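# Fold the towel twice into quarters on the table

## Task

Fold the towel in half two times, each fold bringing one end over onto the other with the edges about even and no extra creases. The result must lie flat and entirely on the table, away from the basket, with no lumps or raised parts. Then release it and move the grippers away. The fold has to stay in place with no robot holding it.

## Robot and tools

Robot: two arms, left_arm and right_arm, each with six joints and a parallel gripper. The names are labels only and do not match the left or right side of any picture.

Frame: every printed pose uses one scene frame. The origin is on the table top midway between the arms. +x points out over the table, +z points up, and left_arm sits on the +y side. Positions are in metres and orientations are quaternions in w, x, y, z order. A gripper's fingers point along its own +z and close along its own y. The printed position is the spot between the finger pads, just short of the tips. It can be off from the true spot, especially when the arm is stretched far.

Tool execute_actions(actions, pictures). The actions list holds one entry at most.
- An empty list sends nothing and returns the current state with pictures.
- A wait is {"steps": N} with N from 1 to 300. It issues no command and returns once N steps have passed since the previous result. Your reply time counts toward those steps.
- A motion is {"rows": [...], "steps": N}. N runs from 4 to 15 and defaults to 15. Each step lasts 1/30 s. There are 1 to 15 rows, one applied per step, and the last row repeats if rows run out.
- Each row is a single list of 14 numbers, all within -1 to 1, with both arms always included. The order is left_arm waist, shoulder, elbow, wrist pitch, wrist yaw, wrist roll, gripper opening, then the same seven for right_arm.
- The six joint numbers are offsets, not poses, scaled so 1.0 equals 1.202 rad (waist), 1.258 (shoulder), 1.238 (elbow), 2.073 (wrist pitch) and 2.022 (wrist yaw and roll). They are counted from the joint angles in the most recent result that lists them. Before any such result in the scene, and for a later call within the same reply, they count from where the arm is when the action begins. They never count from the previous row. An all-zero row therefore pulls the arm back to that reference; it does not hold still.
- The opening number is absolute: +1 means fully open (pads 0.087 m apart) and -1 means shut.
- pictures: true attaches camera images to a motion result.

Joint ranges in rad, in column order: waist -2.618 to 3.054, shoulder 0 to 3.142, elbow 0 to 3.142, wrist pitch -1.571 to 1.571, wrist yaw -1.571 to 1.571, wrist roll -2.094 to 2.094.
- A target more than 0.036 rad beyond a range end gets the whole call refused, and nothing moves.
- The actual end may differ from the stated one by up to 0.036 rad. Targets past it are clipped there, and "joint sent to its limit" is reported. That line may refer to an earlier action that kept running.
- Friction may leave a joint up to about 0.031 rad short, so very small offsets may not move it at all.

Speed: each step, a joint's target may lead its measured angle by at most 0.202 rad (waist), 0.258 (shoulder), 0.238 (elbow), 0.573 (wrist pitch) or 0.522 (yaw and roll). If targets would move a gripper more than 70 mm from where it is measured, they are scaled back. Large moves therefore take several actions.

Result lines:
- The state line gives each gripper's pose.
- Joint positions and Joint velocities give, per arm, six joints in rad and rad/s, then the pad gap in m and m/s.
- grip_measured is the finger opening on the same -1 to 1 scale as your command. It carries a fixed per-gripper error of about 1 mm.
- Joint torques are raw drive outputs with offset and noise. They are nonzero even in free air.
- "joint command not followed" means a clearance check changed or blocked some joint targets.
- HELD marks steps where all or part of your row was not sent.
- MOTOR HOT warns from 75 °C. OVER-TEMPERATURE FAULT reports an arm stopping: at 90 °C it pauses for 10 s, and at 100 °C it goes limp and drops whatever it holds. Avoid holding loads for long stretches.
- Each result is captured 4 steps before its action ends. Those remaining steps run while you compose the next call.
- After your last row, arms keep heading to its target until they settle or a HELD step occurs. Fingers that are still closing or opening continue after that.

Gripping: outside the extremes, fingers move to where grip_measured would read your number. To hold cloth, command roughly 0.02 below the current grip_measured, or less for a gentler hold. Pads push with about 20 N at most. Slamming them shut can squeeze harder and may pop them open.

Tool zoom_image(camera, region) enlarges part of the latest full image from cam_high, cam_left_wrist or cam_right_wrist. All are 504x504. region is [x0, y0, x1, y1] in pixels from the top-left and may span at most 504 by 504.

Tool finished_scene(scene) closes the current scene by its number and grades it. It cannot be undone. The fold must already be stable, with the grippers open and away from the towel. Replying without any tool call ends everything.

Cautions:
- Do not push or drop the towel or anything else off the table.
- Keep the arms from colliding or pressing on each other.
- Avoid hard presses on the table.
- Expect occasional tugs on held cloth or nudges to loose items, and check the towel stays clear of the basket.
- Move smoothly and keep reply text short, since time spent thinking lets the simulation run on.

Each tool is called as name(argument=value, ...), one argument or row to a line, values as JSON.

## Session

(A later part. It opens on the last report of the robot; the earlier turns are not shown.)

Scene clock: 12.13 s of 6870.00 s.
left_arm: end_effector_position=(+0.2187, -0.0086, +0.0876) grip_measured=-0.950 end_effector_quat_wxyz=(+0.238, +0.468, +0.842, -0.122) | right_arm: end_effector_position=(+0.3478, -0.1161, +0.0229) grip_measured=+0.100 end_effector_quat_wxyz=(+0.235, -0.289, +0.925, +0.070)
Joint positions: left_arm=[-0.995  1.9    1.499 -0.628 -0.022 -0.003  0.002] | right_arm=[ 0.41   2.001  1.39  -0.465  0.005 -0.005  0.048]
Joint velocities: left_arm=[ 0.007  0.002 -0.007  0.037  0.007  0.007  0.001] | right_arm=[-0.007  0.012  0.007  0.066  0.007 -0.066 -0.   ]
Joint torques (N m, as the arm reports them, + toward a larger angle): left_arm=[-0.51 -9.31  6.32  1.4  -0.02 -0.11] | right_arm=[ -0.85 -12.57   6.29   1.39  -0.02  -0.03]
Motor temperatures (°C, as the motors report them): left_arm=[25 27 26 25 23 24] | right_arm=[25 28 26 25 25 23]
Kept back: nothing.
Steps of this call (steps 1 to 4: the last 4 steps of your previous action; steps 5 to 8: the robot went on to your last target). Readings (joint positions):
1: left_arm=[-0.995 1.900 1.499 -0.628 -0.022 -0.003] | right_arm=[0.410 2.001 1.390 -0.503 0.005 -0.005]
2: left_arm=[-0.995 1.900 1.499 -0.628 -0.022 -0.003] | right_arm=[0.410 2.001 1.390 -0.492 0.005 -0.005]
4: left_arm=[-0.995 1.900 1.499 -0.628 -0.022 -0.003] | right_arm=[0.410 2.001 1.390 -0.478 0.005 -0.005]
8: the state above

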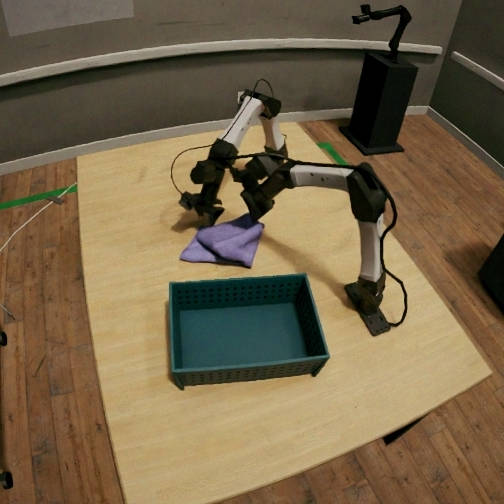

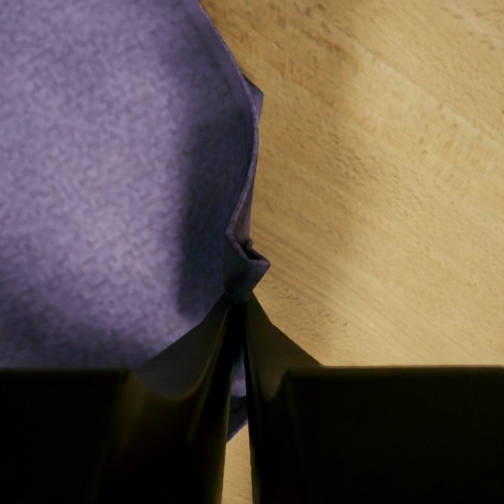

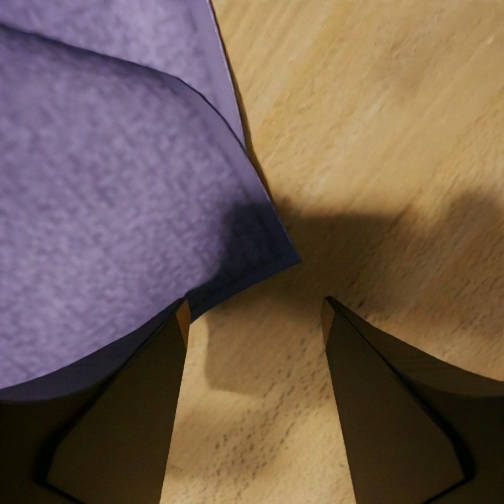

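execute_actions(
  actions=[
    {"rows":[[0,0,0,0,0,0,-1,0.015,0,0,0.055,0,0,0.1],[0,0,0,0,0,0,-1,0.015,0,0,0.055,0,0,0.1],[0,0,0,0,0,0,-1,0.015,0,0,0.055,0,0,0.1],[0,0,0,0,0,0,-1,0.015,0,0,0.055,0,0,0.1],[0,0,0,0,0,0,-1,0.015,0.02,0,0.055,0,0,0.1],[0,0,0,0,0,0,-1,0.015,0.035,0,0.055,0,0,0.1],[0,0,0,0,0,0,-1,0.015,0.052,0,0.055,0,0,0.1]],"steps":15},
  ],
)

execute_actions(
  actions=[
    {"steps":6},
  ],
  pictures=true,
)

Scene clock: 12.63 s of 6870.00 s.
left_arm: end_effector_position=(+0.2187, -0.0086, +0.0876) grip_measured=-0.950 end_effector_quat_wxyz=(+0.238, +0.468, +0.842, -0.122) | right_arm: end_effector_position=(+0.3609, -0.1034, +0.0133) grip_measured=+0.100 end_effector_quat_wxyz=(+0.259, -0.290, +0.918, +0.078)
Joint positions: left_arm=[-0.995  1.9    1.499 -0.628 -0.022 -0.003  0.002] | right_arm=[ 0.417  2.041  1.39  -0.373  0.005 -0.005  0.048]
Joint velocities: left_arm=[ 0.002 -0.017 -0.007  0.037  0.051 -0.037  0.001] | right_arm=[-0.022  0.188 -0.002  0.022 -0.051  0.007 -0.   ]
Joint torques (N m, as the arm reports them, + toward a larger angle): left_arm=[-0.51 -9.33  6.41  1.4  -0.01 -0.07] | right_arm=[  0.29 -11.45   6.41   1.49   0.02  -0.01]
Motor temperatures (°C, as the motors report them): left_arm=[25 27 26 25 23 24] | right_arm=[25 28 26 25 25 23]
Steps of this call (steps 1 to 4: the robot went on to your last target; steps 5 to 15: the first 11 steps of this action). Readings (joint positions):
5: left_arm=[-0.995 1.900 1.499 -0.628 -0.022 -0.003] | right_arm=[0.411 2.001 1.390 -0.453 0.005 -0.005]
6: left_arm=[-0.995 1.900 1.499 -0.628 -0.022 -0.003] | right_arm=[0.411 2.001 1.390 -0.439 0.005 -0.005]
8: left_arm=[-0.995 1.900 1.499 -0.628 -0.022 -0.003] | right_arm=[0.414 2.001 1.390 -0.411 0.005 -0.005]
12: left_arm=[-0.995 1.900 1.499 -0.628 -0.022 -0.003] | right_arm=[0.417 2.014 1.390 -0.378 0.005 -0.005]
15: the state above

Scene clock: 12.83 s of 6870.00 s.
left_arm: end_effector_position=(+0.2187, -0.0086, +0.0876) grip_measured=-0.950 end_effector_quat_wxyz=(+0.238, +0.468, +0.842, -0.122) | right_arm: end_effector_position=(+0.3630, -0.1018, +0.0131) grip_measured=+0.100 end_effector_quat_wxyz=(+0.263, -0.290, +0.917, +0.080)
Joint positions: left_arm=[-0.995  1.9    1.499 -0.628 -0.022 -0.003  0.002] | right_arm=[ 0.417  2.044  1.39  -0.361  0.004 -0.005  0.048]
Joint velocities: left_arm=[-0.022  0.007  0.002  0.081 -0.007 -0.007  0.   ] | right_arm=[ 0.007 -0.012 -0.012 -0.11  -0.037 -0.037 -0.   ]
Joint torques (N m, as the arm reports them, + toward a larger angle): left_arm=[-0.46 -9.33  6.67  1.41  0.   -0.09] | right_arm=[  0.46 -10.33   5.83   1.42   0.04  -0.01]
Motor temperatures (°C, as the motors report them): left_arm=[25 27 26 25 23 24] | right_arm=[25 28 26 25 25 23]
Kept back: nothing.
Steps of this call (steps 1 to 4: the last 4 steps of your previous action; steps 5 to 6: the robot went on to your last target). Readings (joint positions):
1: left_arm=[-0.995 1.900 1.499 -0.628 -0.022 -0.003] | right_arm=[0.417 2.044 1.390 -0.371 0.005 -0.005]
2: left_arm=[-0.995 1.900 1.499 -0.628 -0.022 -0.003] | right_arm=[0.417 2.044 1.390 -0.368 0.004 -0.005]
4: left_arm=[-0.995 1.900 1.499 -0.628 -0.022 -0.003] | right_arm=[0.417 2.044 1.390 -0.363 0.004 -0.005]
6: the state above

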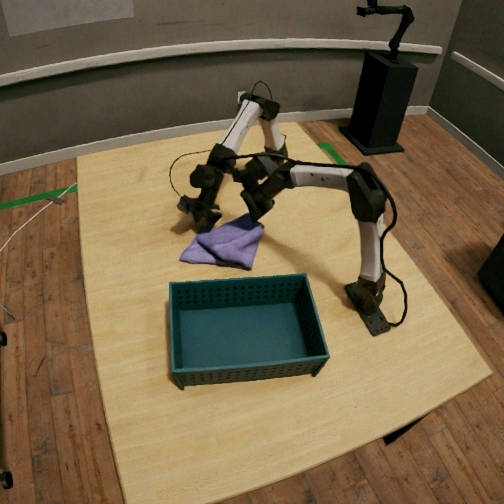

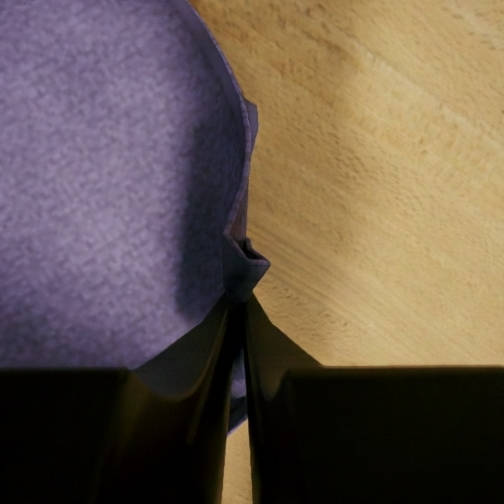

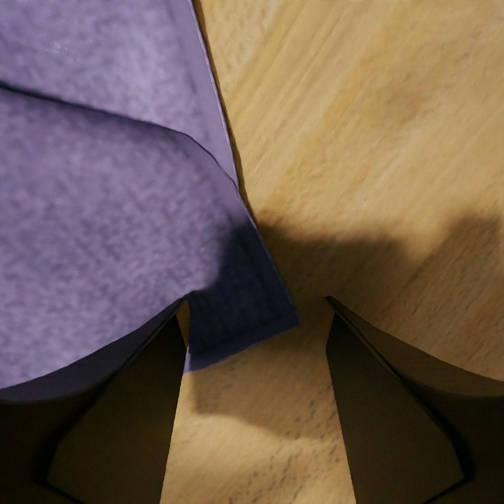

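execute_actions(
  actions=[
    {"rows":[[0,0,0,0,0,0,-1,0,0.025,0,0,0,0,-0.05],[0,0,0,0,0,0,-1,0,0.025,0,0,0,0,-0.2],[0,0,0,0,0,0,-1,0,0.025,0,0,0,0,-0.35],[0,0,0,0,0,0,-1,0,0.025,0,0,0,0,-0.5],[0,0,0,0,0,0,-1,0,0.025,0,0,0,0,-0.65],[0,0,0,0,0,0,-1,0,0.025,0,0,0,0,-0.8],[0,0,0,0,0,0,-1,0,0.025,0,0,0,0,-0.9],[0,0,0,0,0,0,-1,0,0.025,0,0,0,0,-1],[0,0,0,0,0,0,-1,0,0.025,0,0,0,0,-1],[0,0,0,0,0,0,-1,0,0.025,0,0,0,0,-1],[0,0,0,0,0,0,-1,0,-0.03,0,0,0,0,-1],[0,0,0,0,0,0,-1,0,-0.05,0,0,0,0,-1],[0,0,0,0,0,0,-1,0,-0.07,0,-0.01,0,0,-1],[0,0,0,0,0,0,-1,0,-0.09,0,-0.02,0,0,-1],[0,0,0,0,0,0,-1,0,-0.11,0,-0.03,0,0,-1]],"steps":15},
  ],
)

execute_actions(
  actions=[
    {"steps":10},
  ],
  pictures=true,
)

Scene clock: 13.57 s of 6870.00 s.
left_arm: end_effector_position=(+0.2214, -0.0111, +0.0891) grip_measured=-0.950 end_effector_quat_wxyz=(+0.246, +0.467, +0.841, -0.123) | right_arm: end_effector_position=(+0.3617, -0.0986, +0.0146) grip_measured=-0.986 end_effector_quat_wxyz=(+0.262, -0.292, +0.915, +0.089)
Joint positions: left_arm=[-0.995  1.9    1.499 -0.613 -0.028 -0.003  0.002] | right_arm=[ 0.417  2.042  1.39  -0.359 -0.015 -0.005  0.001]
Joint velocities: left_arm=[-0.017  0.012 -0.012  0.051  0.051  0.007 -0.001] | right_arm=[-0.007 -0.095 -0.002 -0.022 -0.081 -0.022 -0.   ]
Joint torques (N m, as the arm reports them, + toward a larger angle): left_arm=[-0.53 -9.36  6.64  1.21  0.08 -0.08] | right_arm=[ -0.58 -14.62   6.51   1.28   0.1   -0.01]
Motor temperatures (°C, as the motors report them): left_arm=[25 27 26 25 23 24] | right_arm=[25 28 26 25 25 23]
Steps of this call (steps 1 to 11: the robot went on to your last target; steps 12 to 22: the first 11 steps of this action). Readings (joint positions):
12: left_arm=[-0.995 1.900 1.499 -0.628 -0.022 -0.003] | right_arm=[0.417 2.044 1.390 -0.360 0.004 -0.005]
13: left_arm=[-0.995 1.900 1.499 -0.628 -0.022 -0.003] | right_arm=[0.417 2.044 1.390 -0.360 0.002 -0.005]
15: left_arm=[-0.995 1.900 1.499 -0.628 -0.022 -0.003] | right_arm=[0.417 2.044 1.390 -0.360 -0.002 -0.005]
19: left_arm=[-0.995 1.900 1.499 -0.620 -0.025 -0.003] | right_arm=[0.417 2.044 1.390 -0.359 -0.010 -0.005]
22: the state above

Scene clock: 13.90 s of 6870.00 s.
left_arm: end_effector_position=(+0.2215, -0.0113, +0.0892) grip_measured=-0.950 end_effector_quat_wxyz=(+0.246, +0.466, +0.841, -0.123) | right_arm: end_effector_position=(+0.3622, -0.0990, +0.0705) grip_measured=-0.987 end_effector_quat_wxyz=(+0.305, -0.288, +0.902, +0.101)
Joint positions: left_arm=[-0.995  1.9    1.499 -0.612 -0.028 -0.003  0.002] | right_arm=[ 0.417  1.907  1.39  -0.399 -0.011 -0.005  0.001]
Joint velocities: left_arm=[-0.012 -0.002  0.022 -0.081  0.007 -0.022 -0.   ] | right_arm=[ 0.002 -0.027 -0.022 -0.007 -0.007 -0.081 -0.   ]
Joint torques (N m, as the arm reports them, + toward a larger angle): left_arm=[-0.51 -9.3   6.51  1.25  0.01 -0.08] | right_arm=[ -0.46 -11.41   6.81   1.24   0.    -0.01]
Motor temperatures (°C, as the motors report them): left_arm=[25 27 26 25 23 24] | right_arm=[25 28 26 25 25 23]
Kept back: nothing.
Steps of this call (steps 1 to 4: the last 4 steps of your previous action; steps 5 to 10: the robot went on to your last target). Readings (joint positions):
1: left_arm=[-0.995 1.900 1.499 -0.612 -0.028 -0.003] | right_arm=[0.417 2.036 1.390 -0.361 -0.015 -0.005]
2: left_arm=[-0.995 1.900 1.499 -0.612 -0.028 -0.003] | right_arm=[0.417 2.026 1.390 -0.367 -0.015 -0.005]
4: left_arm=[-0.995 1.900 1.499 -0.612 -0.028 -0.003] | right_arm=[0.417 1.992 1.390 -0.387 -0.015 -0.005]
8: left_arm=[-0.995 1.900 1.499 -0.612 -0.028 -0.003] | right_arm=[0.417 1.917 1.390 -0.399 -0.012 -0.005]
10: the state above

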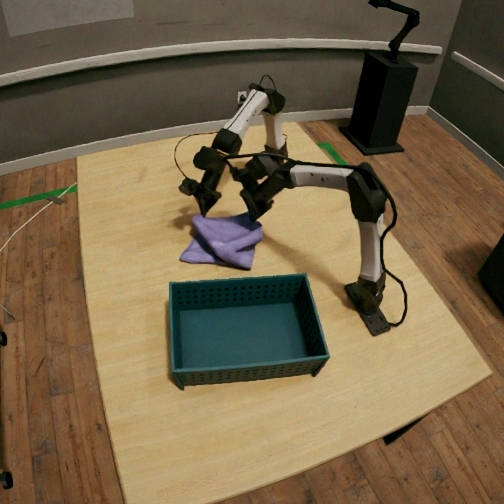

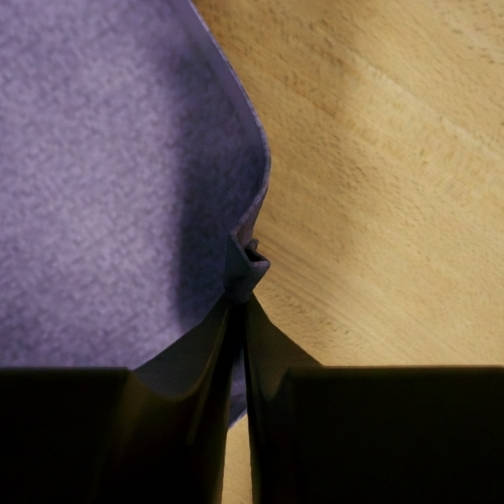

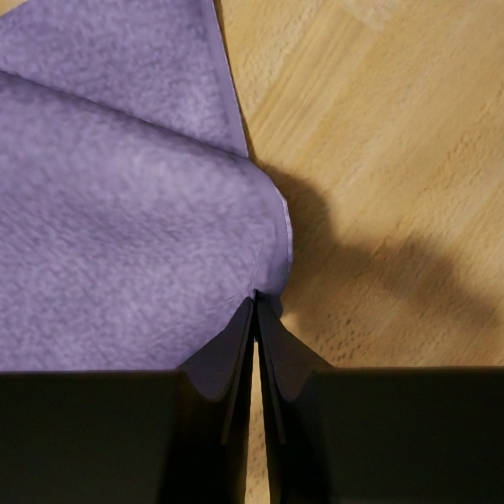

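execute_actions(
  actions=[
    {"rows":[[0.021,-0.013,0.034,-0.012,0,0,-1,0.002,-0.018,0.037,-0.02,0,0,-1],[0.042,-0.026,0.068,-0.023,0,0,-1,0.005,-0.036,0.073,-0.04,0,0,-1],[0.064,-0.039,0.102,-0.035,0,0,-1,0.007,-0.053,0.11,-0.06,0,0,-1],[0.085,-0.052,0.137,-0.047,0,0,-1,0.009,-0.071,0.147,-0.08,0,0,-1],[0.106,-0.065,0.171,-0.058,0,0,-1,0.011,-0.089,0.183,-0.1,0,0,-1],[0.127,-0.078,0.205,-0.07,0,0,-1,0.014,-0.107,0.22,-0.12,0,0,-1],[0.148,-0.091,0.239,-0.082,0,0,-1,0.016,-0.124,0.257,-0.14,0,0,-1],[0.169,-0.104,0.273,-0.093,0,0,-1,0.018,-0.142,0.293,-0.16,0,0,-1],[0.19,-0.117,0.307,-0.105,0,0,-1,0.02,-0.16,0.33,-0.18,0,0,-1],[0.212,-0.13,0.342,-0.117,0,0,-1,0.023,-0.178,0.367,-0.2,0,0,-1],[0.233,-0.143,0.376,-0.128,0,0,-1,0.025,-0.195,0.403,-0.22,0,0,-1],[0.254,-0.156,0.41,-0.14,0,0,-1,0.03,-0.213,0.44,-0.24,0,0,-1]],"steps":15},
  ],
)

execute_actions(
  actions=[
    {"steps":20},
  ],
  pictures=true,
)

Scene clock: 14.60 s of 6870.00 s.
left_arm: end_effector_position=(+0.3123, +0.0169, +0.2382) grip_measured=-0.950 end_effector_quat_wxyz=(+0.381, +0.362, +0.836, -0.157) | right_arm: end_effector_position=(+0.3779, -0.0876, +0.2216) grip_measured=-0.987 end_effector_quat_wxyz=(+0.399, -0.277, +0.865, +0.129)
Joint positions: left_arm=[-0.801  1.8    1.816 -0.737 -0.024 -0.003  0.002] | right_arm=[ 0.418  1.788  1.723 -0.642 -0.009 -0.005  0.001]
Joint velocities: left_arm=[ 0.667 -0.496  1.15  -0.403 -0.051 -0.022  0.001] | right_arm=[ 0.066 -0.569  1.17  -0.74   0.022 -0.037 -0.   ]
Joint torques (N m, as the arm reports them, + toward a larger angle): left_arm=[ 0.15 -9.87  7.65  1.53 -0.07 -0.09] | right_arm=[  0.65 -13.39   7.89   1.56  -0.01  -0.01]
Motor temperatures (°C, as the motors report them): left_arm=[25 28 26 25 23 24] | right_arm=[25 29 26 25 25 23]
Steps of this call (steps 1 to 10: the robot went on to your last target; steps 11 to 21: the first 11 steps of this action). Readings (joint positions):
11: left_arm=[-0.993 1.900 1.502 -0.614 -0.028 -0.003] | right_arm=[0.417 1.907 1.394 -0.419 -0.009 -0.005]
12: left_arm=[-0.989 1.900 1.513 -0.624 -0.027 -0.003] | right_arm=[0.417 1.907 1.408 -0.436 -0.009 -0.005]
14: left_arm=[-0.964 1.896 1.562 -0.657 -0.024 -0.003] | right_arm=[0.417 1.904 1.464 -0.487 -0.009 -0.005]
18: left_arm=[-0.874 1.850 1.699 -0.700 -0.024 -0.003] | right_arm=[0.417 1.848 1.605 -0.573 -0.009 -0.005]
21: the state above

Scene clock: 15.27 s of 6870.00 s.
left_arm: end_effector_position=(+0.3304, +0.0727, +0.3430) grip_measured=-0.951 end_effector_quat_wxyz=(+0.460, +0.301, +0.819, -0.165) | right_arm: end_effector_position=(+0.3299, -0.1052, +0.3430) grip_measured=-0.987 end_effector_quat_wxyz=(+0.459, -0.280, +0.828, +0.158)
Joint positions: left_arm=[-0.687  1.696  2.013 -0.866 -0.018 -0.003  0.002] | right_arm=[ 0.445  1.626  1.942 -0.872 -0.016 -0.005  0.001]
Joint velocities: left_arm=[-0.002 -0.002  0.002  0.007 -0.007  0.007  0.   ] | right_arm=[ 0.007 -0.017 -0.007 -0.007 -0.037 -0.022 -0.   ]
Joint torques (N m, as the arm reports them, + toward a larger angle): left_arm=[-0.76 -6.75  5.52  1.56 -0.19 -0.1 ] | right_arm=[ 0.15 -7.03  5.72  1.57  0.02 -0.03]
Motor temperatures (°C, as the motors report them): left_arm=[25 28 26 25 23 24] | right_arm=[25 29 26 25 25 23]
Kept back: nothing.
Steps of this call (steps 1 to 4: the last 4 steps of your previous action; steps 5 to 20: the robot went on to your last target). Readings (joint positions):
1: left_arm=[-0.777 1.784 1.856 -0.752 -0.024 -0.003] | right_arm=[0.420 1.767 1.764 -0.667 -0.009 -0.005]
2: left_arm=[-0.752 1.766 1.897 -0.768 -0.024 -0.003] | right_arm=[0.423 1.745 1.804 -0.693 -0.009 -0.005]
4: left_arm=[-0.708 1.729 1.965 -0.796 -0.026 -0.003] | right_arm=[0.431 1.699 1.877 -0.747 -0.009 -0.005]
8: left_arm=[-0.687 1.672 2.013 -0.814 -0.028 -0.003] | right_arm=[0.445 1.620 1.938 -0.799 -0.010 -0.005]
20: the state above

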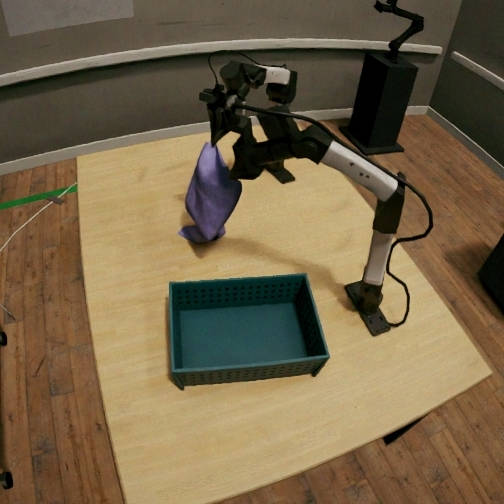

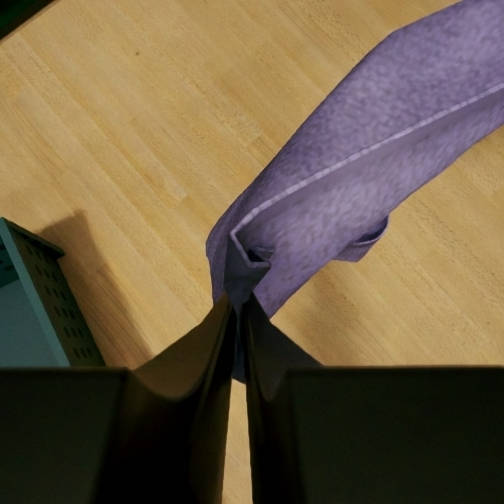

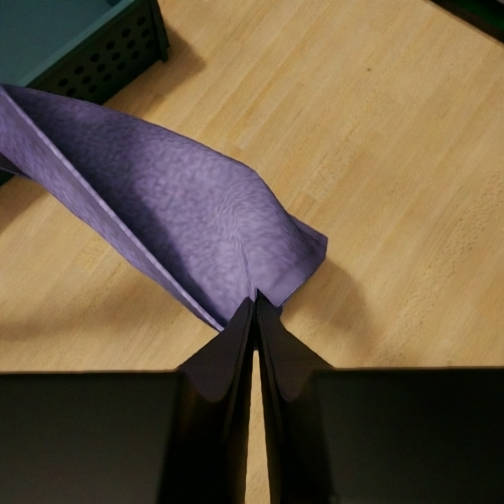

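execute_actions(
  actions=[
    {"rows":[[0.01,0,0,0.03,0,0,-1,-0.01,0,0,0.03,0,0,-1],[0.02,0,0,0.06,0,0,-1,-0.02,0,0,0.06,0,0,-1],[0.03,0,0,0.09,0,0,-1,-0.025,0,0,0.09,0,0,-1],[0.035,0,0,0.12,0,0,-1,-0.03,0,0,0.12,0,0,-1],[0.04,0,0,0.15,0,0,-1,-0.035,0,0,0.15,0,0,-1],[0.045,0,0,0.18,0,0,-1,-0.04,0,0,0.18,0,0,-1],[0.05,0,0,0.21,0,0,-1,-0.045,0,0,0.21,0,0,-1],[0.055,0,0,0.235,0,0,-1,-0.05,0,0,0.235,0,0,-1],[0.06,0,0,0.235,0,0,-1,-0.055,0,0,0.235,0,0,-1],[0.065,0,0,0.235,0,0,-1,-0.06,0,0,0.235,0,0,-1],[0.075,0,0,0.235,0,0,-1,-0.067,0,0,0.235,0,0,-1]],"steps":15},
  ],
)

execute_actions(
  actions=[
    {"steps":20},
  ],
  pictures=true,
)

zoom_image(
  camera="cam_high",
  region=[100, 60, 320, 280],
)

Scene clock: 16.07 s of 6870.00 s.
left_arm: end_effector_position=(+0.3856, +0.0667, +0.4225) grip_measured=-0.951 end_effector_quat_wxyz=(+0.607, +0.241, +0.730, -0.201) | right_arm: end_effector_position=(+0.3832, -0.0997, +0.4206) grip_measured=-0.987 end_effector_quat_wxyz=(+0.606, -0.229, +0.738, +0.187)
Joint positions: left_arm=[-0.623  1.696  2.013 -0.5   -0.013 -0.003  0.002] | right_arm=[ 0.389  1.626  1.942 -0.512 -0.018 -0.005  0.001]
Joint velocities: left_arm=[ 0.168 -0.017  0.007  0.755 -0.081  0.007 -0.002] | right_arm=[-0.188 -0.002 -0.017  0.842  0.095 -0.022 -0.   ]
Joint torques (N m, as the arm reports them, + toward a larger angle): left_arm=[ 0.58 -7.3   6.11  1.93 -0.06 -0.08] | right_arm=[-1.59 -8.31  6.13  1.92  0.    0.04]
Motor temperatures (°C, as the motors report them): left_arm=[25 28 26 25 23 24] | right_arm=[25 29 26 26 25 23]
Steps of this call (steps 1 to 13: the robot went on to your last target; steps 14 to 24: the first 11 steps of this action). Readings (joint positions):
14: left_arm=[-0.687 1.696 2.013 -0.863 -0.015 -0.003] | right_arm=[0.445 1.626 1.942 -0.871 -0.017 -0.005]
15: left_arm=[-0.686 1.696 2.013 -0.850 -0.014 -0.003] | right_arm=[0.444 1.626 1.942 -0.858 -0.018 -0.005]
17: left_arm=[-0.677 1.696 2.013 -0.797 -0.013 -0.003] | right_arm=[0.437 1.626 1.942 -0.805 -0.018 -0.005]
21: left_arm=[-0.642 1.696 2.013 -0.617 -0.013 -0.003] | right_arm=[0.408 1.626 1.942 -0.629 -0.018 -0.005]
24: the state above

Scene clock: 16.73 s of 6870.00 s.
left_arm: end_effector_position=(+0.3963, +0.0686, +0.4468) grip_measured=-0.951 end_effector_quat_wxyz=(+0.644, +0.225, +0.700, -0.209) | right_arm: end_effector_position=(+0.3931, -0.1004, +0.4451) grip_measured=-0.987 end_effector_quat_wxyz=(+0.644, -0.215, +0.708, +0.194)
Joint positions: left_arm=[-0.607  1.696  2.013 -0.4   -0.013 -0.003  0.002] | right_arm=[ 0.376  1.626  1.942 -0.41  -0.018 -0.005  0.001]
Joint velocities: left_arm=[-0.012 -0.007 -0.022 -0.037 -0.051  0.022  0.001] | right_arm=[-0.002  0.017 -0.002 -0.007  0.022  0.007  0.001]
Joint torques (N m, as the arm reports them, + toward a larger angle): left_arm=[ 0.29 -7.28  6.2   2.09 -0.08 -0.1 ] | right_arm=[-1.45 -8.21  6.43  2.11  0.01  0.01]
Motor temperatures (°C, as the motors report them): left_arm=[25 28 26 25 23 24] | right_arm=[25 29 26 26 25 23]
Kept back: nothing.
Steps of this call (steps 1 to 4: the last 4 steps of your previous action; steps 5 to 20: the robot went on to your last target). Readings (joint positions):
1: left_arm=[-0.617 1.696 2.013 -0.476 -0.013 -0.003] | right_arm=[0.383 1.626 1.942 -0.487 -0.018 -0.005]
2: left_arm=[-0.612 1.696 2.013 -0.459 -0.013 -0.003] | right_arm=[0.379 1.626 1.942 -0.469 -0.018 -0.005]
4: left_arm=[-0.607 1.696 2.013 -0.435 -0.013 -0.003] | right_arm=[0.376 1.626 1.942 -0.445 -0.018 -0.005]
8: left_arm=[-0.607 1.696 2.013 -0.411 -0.013 -0.003] | right_arm=[0.376 1.626 1.942 -0.421 -0.018 -0.005]
20: the state above

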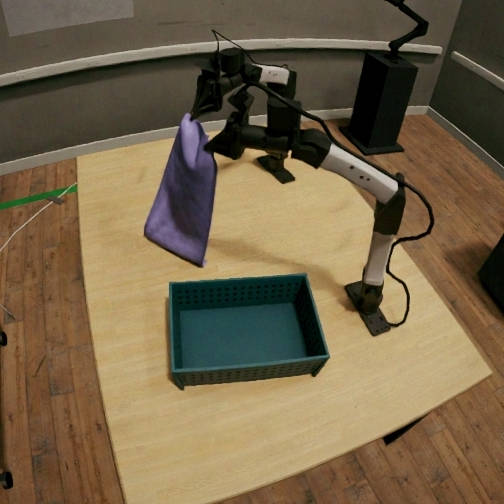

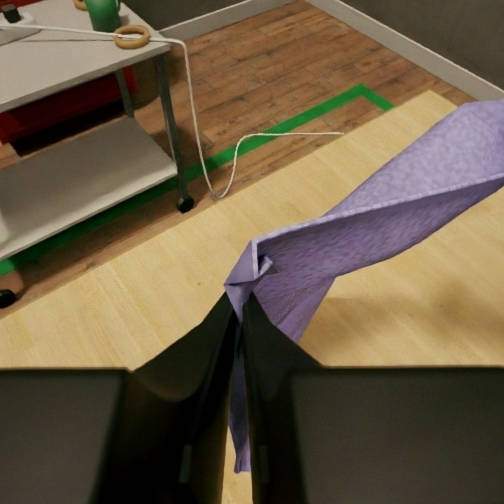

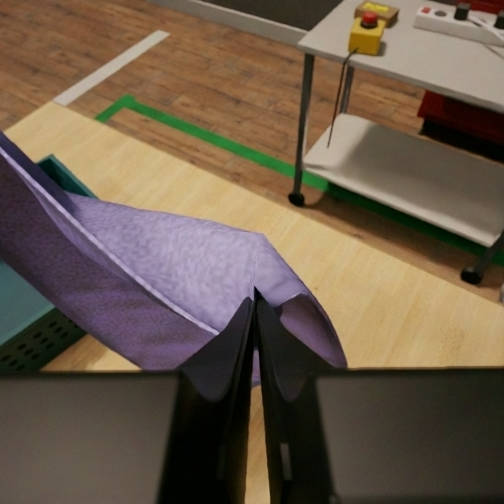

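Region (100, 60, 320, 280) of cam_high's 504x504 image, scaled by 2.291, with more detail than that image has.

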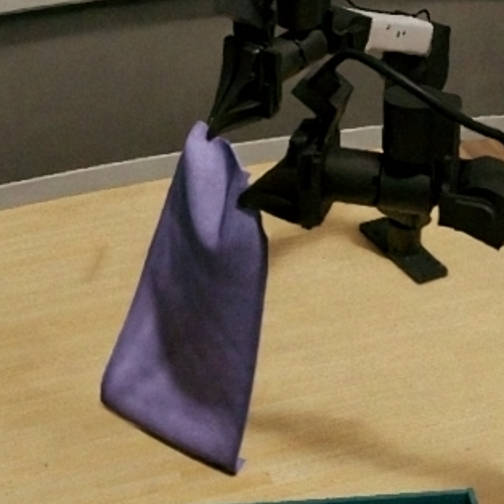

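execute_actions(
  actions=[
    {"rows":[[0.01,0.03,0.05,-0.01,0,0.02,-1,-0.01,0.03,0.045,-0.005,0,0.02,-1],[0.02,0.065,0.1,-0.02,0,0.04,-1,-0.02,0.06,0.09,-0.01,0,0.04,-1],[0.03,0.1,0.15,-0.03,0,0.06,-1,-0.03,0.09,0.13,-0.02,0,0.06,-1],[0.04,0.13,0.19,-0.04,0,0.08,-1,-0.035,0.125,0.175,-0.03,0,0.08,-1],[0.05,0.16,0.24,-0.05,0,0.1,-1,-0.045,0.155,0.22,-0.035,0,0.1,-1],[0.06,0.19,0.29,-0.06,0,0.12,-1,-0.05,0.19,0.26,-0.04,0,0.12,-1],[0.065,0.225,0.34,-0.07,0,0.14,-1,-0.06,0.22,0.3,-0.05,0,0.14,-1],[0.075,0.256,0.385,-0.082,0,0.15,-1,-0.068,0.25,0.347,-0.058,0,0.15,-1]],"steps":15},
  ],
)

execute_actions(
  actions=[
    {"steps":15},
  ],
  pictures=true,
)

Scene clock: 17.67 s of 6870.00 s.
left_arm: end_effector_position=(+0.4720, +0.0814, +0.4708) grip_measured=-0.951 end_effector_quat_wxyz=(+0.689, +0.269, +0.664, -0.110) | right_arm: end_effector_position=(+0.4591, -0.0931, +0.4660) grip_measured=-0.987 end_effector_quat_wxyz=(+0.642, -0.104, +0.717, +0.251)
Joint positions: left_arm=[-0.526  1.994  2.461 -0.494 -0.012  0.226  0.002] | right_arm=[ 0.306  1.914  2.344 -0.479 -0.018  0.227  0.001]
Joint velocities: left_arm=[ 0.085  0.325  0.134 -0.359 -0.051  0.388 -0.001] | right_arm=[-0.105  0.398  0.105 -0.242 -0.051  0.418 -0.001]
Joint torques (N m, as the arm reports them, + toward a larger angle): left_arm=[-0.32 -8.87  7.01  1.75 -0.04  0.06] | right_arm=[ -0.74 -10.41   7.74   1.79   0.02   0.04]
Motor temperatures (°C, as the motors report them): left_arm=[25 28 26 26 23 24] | right_arm=[25 29 26 26 25 23]
Steps of this call (steps 1 to 15: the robot went on to your last target; steps 16 to 17: nothing new was sent; steps 18 to 28: the first 11 steps of this action). Readings (joint positions):
18: left_arm=[-0.607 1.700 2.021 -0.403 -0.013 0.001] | right_arm=[0.376 1.630 1.949 -0.415 -0.018 -0.000]
19: left_arm=[-0.606 1.714 2.048 -0.413 -0.013 0.012] | right_arm=[0.375 1.641 1.972 -0.425 -0.018 0.011]
21: left_arm=[-0.595 1.771 2.147 -0.430 -0.012 0.052] | right_arm=[0.366 1.692 2.059 -0.441 -0.018 0.049]
25: left_arm=[-0.549 1.924 2.383 -0.468 -0.012 0.166] | right_arm=[0.327 1.839 2.273 -0.464 -0.018 0.165]
28: the state above

Scene clock: 18.17 s of 6870.00 s.
left_arm: end_effector_position=(+0.4779, +0.0823, +0.4483) grip_measured=-0.951 end_effector_quat_wxyz=(+0.666, +0.299, +0.678, -0.085) | right_arm: end_effector_position=(+0.4639, -0.0896, +0.4417) grip_measured=-0.987 end_effector_quat_wxyz=(+0.609, -0.083, +0.745, +0.259)
Joint positions: left_arm=[-0.523  2.019  2.471 -0.549 -0.012  0.288  0.002] | right_arm=[ 0.303  1.943  2.353 -0.533 -0.018  0.288  0.001]
Joint velocities: left_arm=[ 0.017  0.002 -0.017  0.007  0.037  0.051  0.001] | right_arm=[ 0.007 -0.007  0.002 -0.037  0.037 -0.037 -0.001]
Joint torques (N m, as the arm reports them, + toward a larger angle): left_arm=[-0.02 -9.6   6.91  1.78 -0.05 -0.01] | right_arm=[ -1.17 -11.33   7.48   1.89   0.     0.12]
Motor temperatures (°C, as the motors report them): left_arm=[25 28 26 26 23 24] | right_arm=[25 29 26 26 25 23]
Kept back: nothing.
Steps of this call (steps 1 to 4: the last 4 steps of your previous action; steps 5 to 15: the robot went on to your last target). Readings (joint positions):
1: left_arm=[-0.524 2.003 2.463 -0.507 -0.012 0.239] | right_arm=[0.304 1.925 2.345 -0.489 -0.018 0.240]
2: left_arm=[-0.523 2.010 2.463 -0.519 -0.012 0.249] | right_arm=[0.303 1.933 2.345 -0.500 -0.018 0.251]
4: left_arm=[-0.523 2.018 2.463 -0.539 -0.012 0.264] | right_arm=[0.303 1.942 2.345 -0.520 -0.018 0.265]
8: left_arm=[-0.523 2.019 2.466 -0.549 -0.012 0.280] | right_arm=[0.303 1.943 2.348 -0.533 -0.018 0.280]
15: the state above

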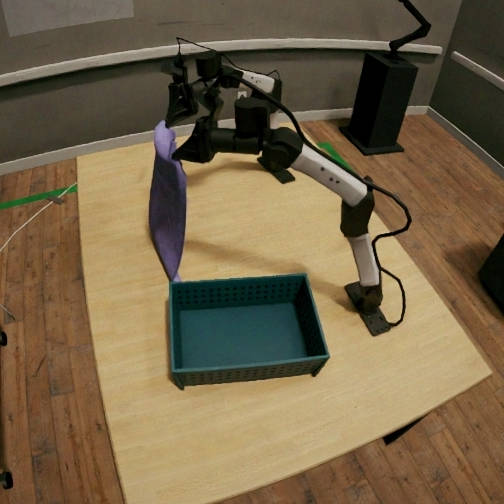

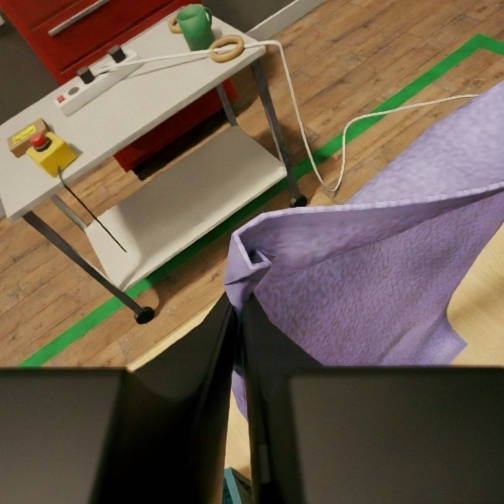

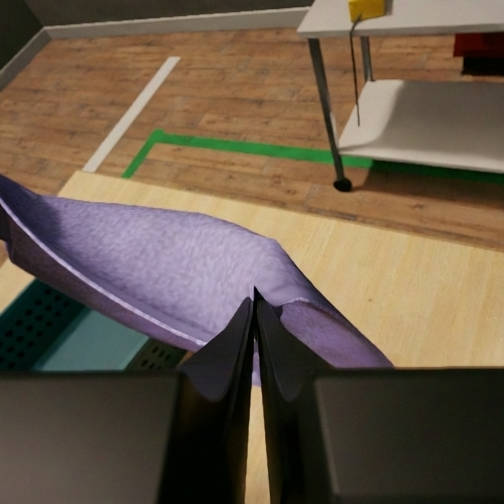

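execute_actions(
  actions=[
    {"rows":[[-0.01,-0.03,-0.05,0,0,0.01,-1,0.005,-0.03,-0.045,0,0,0.01,-1],[-0.02,-0.06,-0.1,-0.005,0,0.02,-1,0.01,-0.06,-0.09,-0.005,0,0.02,-1],[-0.035,-0.09,-0.15,-0.01,0,0.03,-1,0.02,-0.09,-0.14,-0.01,0,0.03,-1],[-0.05,-0.12,-0.2,-0.015,0,0.045,-1,0.03,-0.12,-0.185,-0.015,0,0.045,-1],[-0.065,-0.15,-0.25,-0.02,0,0.055,-1,0.035,-0.145,-0.23,-0.02,0,0.055,-1],[-0.08,-0.18,-0.3,-0.025,0,0.065,-1,0.045,-0.175,-0.28,-0.03,0,0.065,-1],[-0.097,-0.21,-0.35,-0.03,0,0.08,-1,0.055,-0.205,-0.325,-0.035,0,0.08,-1],[-0.114,-0.24,-0.4,-0.035,0,0.09,-1,0.063,-0.235,-0.37,-0.04,0,0.09,-1],[-0.131,-0.265,-0.45,-0.04,0,0.1,-1,0.072,-0.26,-0.42,-0.045,0,0.1,-1],[-0.148,-0.29,-0.5,-0.045,0,0.11,-1,0.08,-0.285,-0.465,-0.05,0,0.11,-1],[-0.165,-0.315,-0.55,-0.05,0,0.12,-1,0.09,-0.31,-0.51,-0.055,0,0.12,-1],[-0.183,-0.34,-0.6,-0.055,0,0.135,-1,0.1,-0.33,-0.56,-0.06,0,0.135,-1],[-0.2,-0.36,-0.65,-0.06,0,0.145,-1,0.11,-0.355,-0.6,-0.065,0,0.145,-1],[-0.218,-0.38,-0.69,-0.06,0,0.155,-1,0.118,-0.373,-0.645,-0.07,0,0.155,-1]],"steps":15},
  ],
)

execute_actions(
  actions=[
    {"steps":14},
  ],
  pictures=true,
)

Scene clock: 19.13 s of 6870.00 s.
left_arm: end_effector_position=(+0.3717, +0.0640, +0.3689) grip_measured=-0.951 end_effector_quat_wxyz=(+0.567, +0.442, +0.691, -0.072) | right_arm: end_effector_position=(+0.3708, -0.0902, +0.3516) grip_measured=-0.987 end_effector_quat_wxyz=(+0.479, -0.061, +0.831, +0.275)
Joint positions: left_arm=[-0.679  1.685  1.918 -0.588 -0.012  0.438  0.002] | right_arm=[ 0.382  1.634  1.829 -0.595 -0.018  0.439  0.001]
Joint velocities: left_arm=[-0.637 -1.072 -1.751 -0.154  0.095  0.564  0.   ] | right_arm=[ 0.31  -1.062 -1.639 -0.3   -0.095  0.593  0.   ]
Joint torques (N m, as the arm reports them, + toward a larger angle): left_arm=[-1.   -7.2   5.03  1.61  0.01 -0.03] | right_arm=[ 0.38 -9.84  5.89  1.66 -0.08 -0.01]
Motor temperatures (°C, as the motors report them): left_arm=[25 28 26 26 23 24] | right_arm=[25 30 26 26 25 23]
Steps of this call (steps 1 to 15: the robot went on to your last target; steps 16 to 18: nothing new was sent; steps 19 to 29: the first 11 steps of this action). Readings (joint positions):
19: left_arm=[-0.523 2.015 2.463 -0.548 -0.012 0.291] | right_arm=[0.303 1.940 2.345 -0.531 -0.018 0.292]
20: left_arm=[-0.525 2.000 2.436 -0.545 -0.012 0.295] | right_arm=[0.303 1.928 2.320 -0.528 -0.018 0.296]
22: left_arm=[-0.537 1.944 2.338 -0.547 -0.012 0.313] | right_arm=[0.308 1.879 2.226 -0.531 -0.018 0.316]
26: left_arm=[-0.610 1.798 2.098 -0.569 -0.013 0.378] | right_arm=[0.345 1.744 1.999 -0.565 -0.018 0.382]
29: the state above

Scene clock: 19.60 s of 6870.00 s.
left_arm: end_effector_position=(+0.3045, +0.0663, +0.2916) grip_measured=-0.951 end_effector_quat_wxyz=(+0.472, +0.565, +0.674, -0.051) | right_arm: end_effector_position=(+0.3060, -0.0977, +0.2820) grip_measured=-0.987 end_effector_quat_wxyz=(+0.374, -0.023, +0.887, +0.270)
Joint positions: left_arm=[-0.784  1.548  1.631 -0.664 -0.007  0.584  0.002] | right_arm=[ 0.437  1.493  1.562 -0.68  -0.018  0.586  0.001]
Joint velocities: left_arm=[-0.002  0.002 -0.007 -0.007  0.022  0.11   0.   ] | right_arm=[ 0.002 -0.012 -0.022 -0.051 -0.051 -0.037 -0.   ]
Joint torques (N m, as the arm reports them, + toward a larger angle): left_arm=[-0.53 -6.94  5.66  1.73 -0.05  0.  ] | right_arm=[ 0.17 -8.88  6.17  1.75 -0.03 -0.02]
Motor temperatures (°C, as the motors report them): left_arm=[25 28 26 26 23 24] | right_arm=[25 30 26 27 25 23]
Kept back: nothing.
Steps of this call (steps 1 to 4: the last 4 steps of your previous action; steps 5 to 14: the robot went on to your last target). Readings (joint positions):
1: left_arm=[-0.701 1.649 1.859 -0.594 -0.012 0.459] | right_arm=[0.393 1.599 1.774 -0.603 -0.018 0.460]
2: left_arm=[-0.722 1.616 1.799 -0.601 -0.012 0.480] | right_arm=[0.405 1.565 1.719 -0.611 -0.018 0.482]
4: left_arm=[-0.761 1.562 1.694 -0.622 -0.011 0.520] | right_arm=[0.426 1.510 1.620 -0.635 -0.018 0.521]
8: left_arm=[-0.784 1.548 1.633 -0.660 -0.007 0.564] | right_arm=[0.437 1.493 1.564 -0.677 -0.018 0.564]
14: the state above

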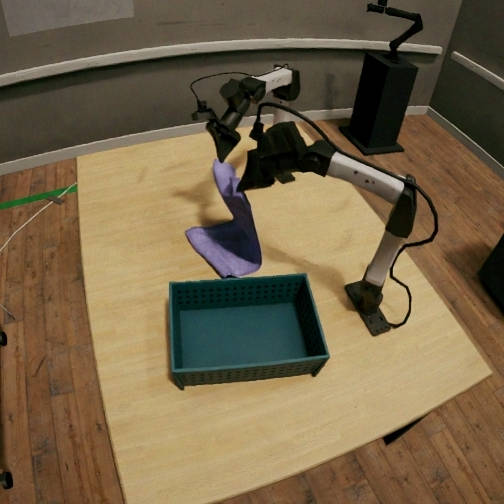

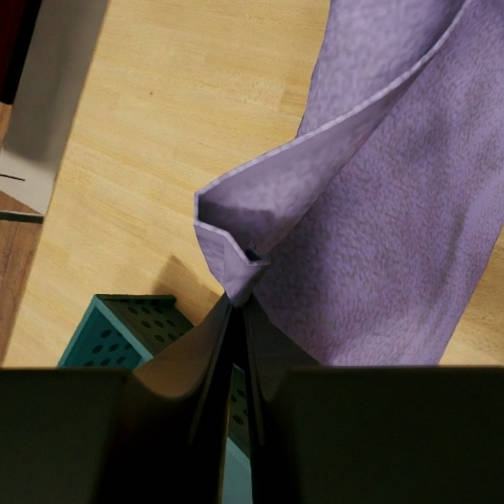

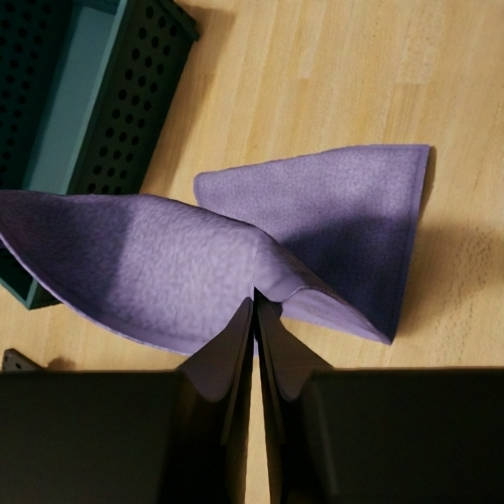

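execute_actions(
  actions=[
    {"rows":[[-0.02,-0.025,-0.02,-0.02,0,0.03,-1,0.016,-0.027,-0.02,-0.02,0,0.03,-1],[-0.045,-0.05,-0.04,-0.035,0,0.06,-1,0.035,-0.055,-0.04,-0.04,0,0.06,-1],[-0.075,-0.075,-0.06,-0.05,0,0.09,-1,0.06,-0.083,-0.06,-0.055,0,0.09,-1],[-0.105,-0.1,-0.085,-0.07,0,0.12,-1,0.085,-0.11,-0.08,-0.075,0,0.12,-1],[-0.14,-0.125,-0.105,-0.085,0,0.15,-1,0.11,-0.138,-0.1,-0.09,0,0.15,-1],[-0.175,-0.15,-0.125,-0.1,0,0.18,-1,0.14,-0.165,-0.12,-0.11,0,0.18,-1],[-0.215,-0.175,-0.147,-0.115,0,0.21,-1,0.17,-0.192,-0.137,-0.125,0,0.21,-1],[-0.255,-0.195,-0.165,-0.13,0,0.235,-1,0.2,-0.215,-0.153,-0.14,0,0.235,-1],[-0.3,-0.215,-0.18,-0.14,0,0.26,-1,0.237,-0.235,-0.168,-0.15,0,0.26,-1],[-0.345,-0.233,-0.195,-0.15,0,0.28,-1,0.273,-0.255,-0.182,-0.16,0,0.28,-1],[-0.39,-0.25,-0.21,-0.16,0,0.3,-1,0.31,-0.273,-0.195,-0.17,0,0.3,-1],[-0.435,-0.263,-0.22,-0.17,0,0.32,-1,0.345,-0.288,-0.206,-0.18,0,0.32,-1],[-0.48,-0.275,-0.23,-0.175,0,0.335,-1,0.38,-0.3,-0.215,-0.19,0,0.335,-1],[-0.525,-0.285,-0.24,-0.18,0,0.345,-1,0.415,-0.312,-0.223,-0.195,0,0.345,-1],[-0.566,-0.293,-0.246,-0.19,0,0.36,-1,0.448,-0.321,-0.229,-0.203,0,0.36,-1]],"steps":15},
  ],
)

execute_actions(
  actions=[
    {"steps":16},
  ],
  pictures=true,
)

Scene clock: 21.60 s of 6870.00 s.
left_arm: end_effector_position=(+0.1479, +0.0597, +0.2802) grip_measured=-0.951 end_effector_quat_wxyz=(+0.411, +0.805, +0.425, -0.038) | right_arm: end_effector_position=(+0.1455, -0.0871, +0.2698) grip_measured=-0.987 end_effector_quat_wxyz=(+0.222, +0.029, +0.918, +0.327)
Joint positions: left_arm=[-1.157  1.282  1.429 -0.866 -0.008  0.987  0.002] | right_arm=[ 0.729  1.212  1.367 -0.914 -0.016  0.991  0.001]
Joint velocities: left_arm=[-1.507 -0.759 -0.535 -0.74  -0.051  1.253  0.   ] | right_arm=[ 1.209 -0.872 -0.462 -0.74  -0.051  1.282  0.001]
Joint torques (N m, as the arm reports them, + toward a larger angle): left_arm=[-0.77 -4.13  4.73  1.47  0.06 -0.07] | right_arm=[ 0.02 -4.8   5.07  1.45 -0.05  0.03]
Motor temperatures (°C, as the motors report them): left_arm=[25 29 27 26 23 24] | right_arm=[25 30 27 27 25 23]
Steps of this call (steps 1 to 30: the robot went on to your last target; steps 31 to 49: nothing new was sent; steps 50 to 60: the first 11 steps of this action). Readings (joint positions):
50: left_arm=[-0.786 1.546 1.631 -0.665 -0.007 0.598] | right_arm=[0.438 1.493 1.562 -0.682 -0.018 0.600]
51: left_arm=[-0.792 1.540 1.626 -0.668 -0.009 0.613] | right_arm=[0.442 1.487 1.554 -0.686 -0.018 0.617]
53: left_arm=[-0.830 1.501 1.589 -0.690 -0.013 0.670] | right_arm=[0.472 1.449 1.515 -0.716 -0.015 0.675]
57: left_arm=[-1.001 1.372 1.489 -0.789 -0.012 0.844] | right_arm=[0.606 1.314 1.418 -0.832 -0.015 0.849]
60: the state above

Scene clock: 22.13 s of 6870.00 s.
left_arm: end_effector_position=(+0.0477, +0.0704, +0.2582) grip_measured=-0.951 end_effector_quat_wxyz=(+0.340, +0.925, +0.168, -0.035) | right_arm: end_effector_position=(+0.0497, -0.0975, +0.2515) grip_measured=-0.987 end_effector_quat_wxyz=(+0.101, +0.062, +0.943, +0.312)
Joint positions: left_arm=[-1.459  1.188  1.349 -1.033  0.003  1.293  0.002] | right_arm=[ 0.966  1.107  1.293 -1.089 -0.021  1.296  0.001]
Joint velocities: left_arm=[ 0.002  0.002  0.002 -0.066 -0.022  0.066  0.001] | right_arm=[ 0.022 -0.012 -0.017 -0.007 -0.11   0.007  0.001]
Joint torques (N m, as the arm reports them, + toward a larger angle): left_arm=[-0.84 -3.81  4.69  1.4  -0.05 -0.05] | right_arm=[ 0.35 -3.93  5.12  1.39  0.06 -0.02]
Motor temperatures (°C, as the motors report them): left_arm=[25 28 27 26 23 24] | right_arm=[25 30 27 27 25 23]
Kept back: nothing.
Steps of this call (steps 1 to 4: the last 4 steps of your previous action; steps 5 to 16: the robot went on to your last target). Readings (joint positions):
1: left_arm=[-1.211 1.258 1.412 -0.890 -0.007 1.032] | right_arm=[0.772 1.184 1.352 -0.938 -0.017 1.035]
2: left_arm=[-1.265 1.238 1.397 -0.912 -0.006 1.074] | right_arm=[0.814 1.160 1.338 -0.962 -0.017 1.078]
4: left_arm=[-1.371 1.207 1.371 -0.952 -0.005 1.149] | right_arm=[0.898 1.126 1.314 -1.005 -0.017 1.153]
8: left_arm=[-1.459 1.188 1.351 -1.012 0.004 1.242] | right_arm=[0.966 1.107 1.295 -1.066 -0.021 1.243]
16: the state above

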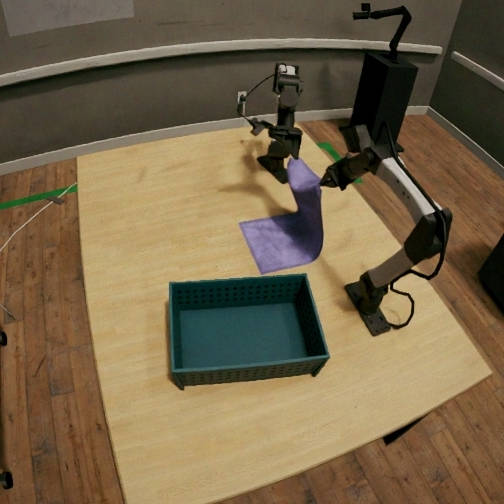

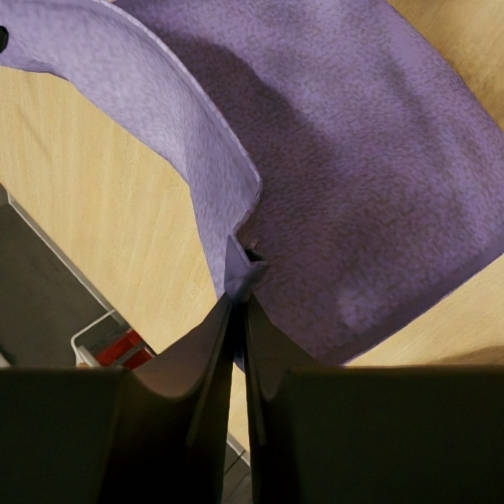

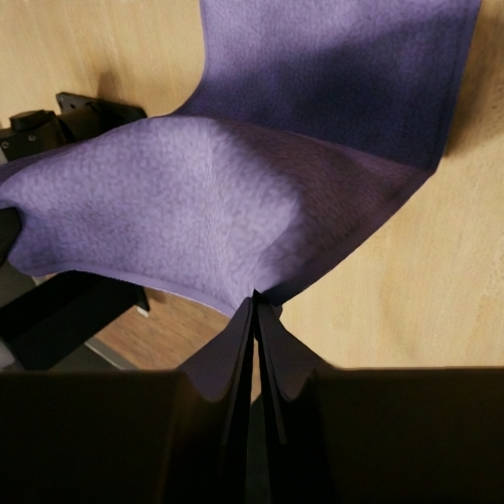

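execute_actions(
  actions=[
    {"rows":[[0.023,-0.007,-0.031,0.025,0,-0.016,-1,-0.013,0.005,-0.024,0.03,0,-0.016,-1],[0.045,-0.014,-0.063,0.05,0,-0.033,-1,-0.025,0.009,-0.049,0.06,0,-0.033,-1],[0.068,-0.02,-0.094,0.075,0,-0.049,-1,-0.038,0.014,-0.073,0.09,0,-0.049,-1],[0.09,-0.027,-0.125,0.1,0,-0.065,-1,-0.05,0.019,-0.097,0.12,0,-0.065,-1],[0.113,-0.034,-0.157,0.125,0,-0.081,-1,-0.063,0.023,-0.122,0.15,0,-0.081,-1],[0.136,-0.041,-0.188,0.15,0,-0.098,-1,-0.075,0.028,-0.146,0.18,0,-0.098,-1],[0.158,-0.048,-0.219,0.175,0,-0.114,-1,-0.088,0.033,-0.17,0.21,0,-0.114,-1],[0.181,-0.054,-0.251,0.2,0,-0.13,-1,-0.1,0.037,-0.195,0.235,0,-0.13,-1],[0.203,-0.061,-0.282,0.22,0,-0.146,-1,-0.113,0.042,-0.219,0.26,0,-0.146,-1],[0.226,-0.068,-0.313,0.24,0,-0.163,-1,-0.125,0.047,-0.243,0.285,0,-0.163,-1],[0.249,-0.075,-0.345,0.26,0,-0.179,-1,-0.138,0.051,-0.268,0.31,0,-0.179,-1],[0.271,-0.082,-0.376,0.28,0,-0.195,-1,-0.15,0.056,-0.292,0.33,0,-0.195,-1],[0.294,-0.088,-0.407,0.295,0,-0.211,-1,-0.163,0.061,-0.316,0.35,0,-0.211,-1],[0.316,-0.095,-0.439,0.305,0,-0.228,-1,-0.175,0.065,-0.34,0.36,0,-0.228,-1],[0.339,-0.102,-0.47,0.305,0,-0.244,-1,-0.188,0.07,-0.365,0.36,0,-0.244,-1]],"steps":15},
  ],
)

execute_actions(
  actions=[
    {"steps":16},
  ],
  pictures=true,
)

Scene clock: 23.17 s of 6870.00 s.
left_arm: end_effector_position=(+0.1172, +0.0833, +0.1892) grip_measured=-0.951 end_effector_quat_wxyz=(+0.373, +0.849, +0.371, -0.037) | right_arm: end_effector_position=(+0.1093, -0.0727, +0.1947) grip_measured=-0.987 end_effector_quat_wxyz=(+0.180, +0.015, +0.925, +0.335)
Joint positions: left_arm=[-1.217  1.126  1.009 -0.685  0.006  1.067  0.002] | right_arm=[ 0.838  1.14   1.027 -0.677 -0.022  1.073  0.001]
Joint velocities: left_arm=[ 0.764 -0.242 -1.165  1.209 -0.022 -0.813  0.   ] | right_arm=[-0.422  0.183 -0.882  1.473 -0.037 -0.945  0.   ]
Joint torques (N m, as the arm reports them, + toward a larger angle): left_arm=[ 0.19 -4.31  5.61  1.62  0.01 -0.17] | right_arm=[-1.46 -1.96  5.88  1.55  0.01 -0.09]
Motor temperatures (°C, as the motors report them): left_arm=[25 28 27 26 23 24] | right_arm=[25 30 27 27 25 23]
Steps of this call (steps 1 to 20: the robot went on to your last target; steps 21 to 31: the first 11 steps of this action). Readings (joint positions):
21: left_arm=[-1.457 1.188 1.346 -1.032 0.003 1.298] | right_arm=[0.966 1.107 1.290 -1.086 -0.021 1.302]
22: left_arm=[-1.449 1.186 1.336 -1.015 0.005 1.287] | right_arm=[0.963 1.107 1.282 -1.069 -0.022 1.291]
24: left_arm=[-1.409 1.174 1.285 -0.957 0.007 1.253] | right_arm=[0.943 1.107 1.241 -1.004 -0.022 1.258]
28: left_arm=[-1.299 1.146 1.130 -0.808 0.007 1.155] | right_arm=[0.883 1.118 1.119 -0.827 -0.022 1.160]
31: the state above

Scene clock: 23.70 s of 6870.00 s.
left_arm: end_effector_position=(+0.1538, +0.1032, +0.1486) grip_measured=-0.951 end_effector_quat_wxyz=(+0.413, +0.744, +0.523, -0.062) | right_arm: end_effector_position=(+0.1522, -0.0703, +0.1513) grip_measured=-0.987 end_effector_quat_wxyz=(+0.258, -0.059, +0.906, +0.331)
Joint positions: left_arm=[-1.065  1.073  0.783 -0.421  0.01   0.817  0.002] | right_arm=[ 0.752  1.186  0.85  -0.368 -0.022  0.824  0.001]
Joint velocities: left_arm=[ 0.012 -0.002 -0.007  0.022 -0.051 -0.081 -0.001] | right_arm=[-0.012 -0.007  0.012  0.11   0.022 -0.183  0.001]
Joint torques (N m, as the arm reports them, + toward a larger angle): left_arm=[ 0.41 -3.76  5.78  1.8  -0.06 -0.25] | right_arm=[-1.52 -3.6   6.27  1.85 -0.02 -0.13]
Motor temperatures (°C, as the motors report them): left_arm=[25 28 27 26 23 24] | right_arm=[25 30 27 27 25 23]
Kept back: nothing.
Steps of this call (steps 1 to 4: the last 4 steps of your previous action; steps 5 to 16: the robot went on to your last target). Readings (joint positions):
1: left_arm=[-1.190 1.118 0.970 -0.644 0.006 1.037] | right_arm=[0.823 1.148 0.997 -0.627 -0.022 1.042]
2: left_arm=[-1.162 1.109 0.931 -0.604 0.006 1.006] | right_arm=[0.808 1.155 0.966 -0.580 -0.022 1.012]
4: left_arm=[-1.108 1.091 0.856 -0.533 0.006 0.943] | right_arm=[0.778 1.166 0.907 -0.497 -0.022 0.948]
8: left_arm=[-1.065 1.080 0.784 -0.469 0.009 0.863] | right_arm=[0.752 1.186 0.850 -0.418 -0.022 0.873]
16: the state above

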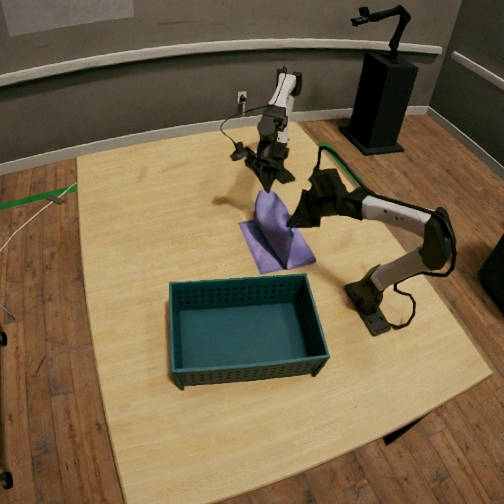

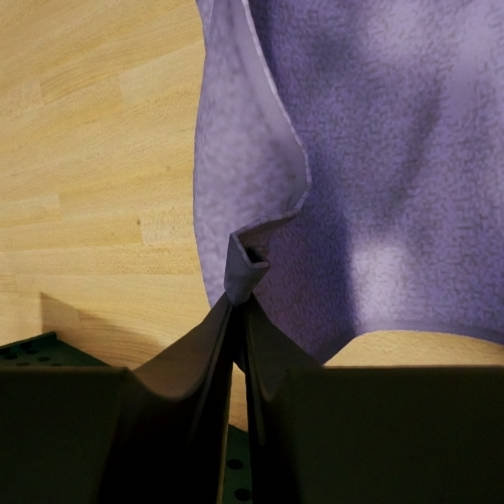

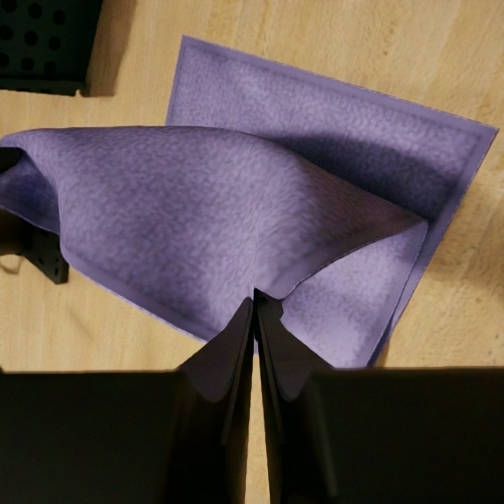

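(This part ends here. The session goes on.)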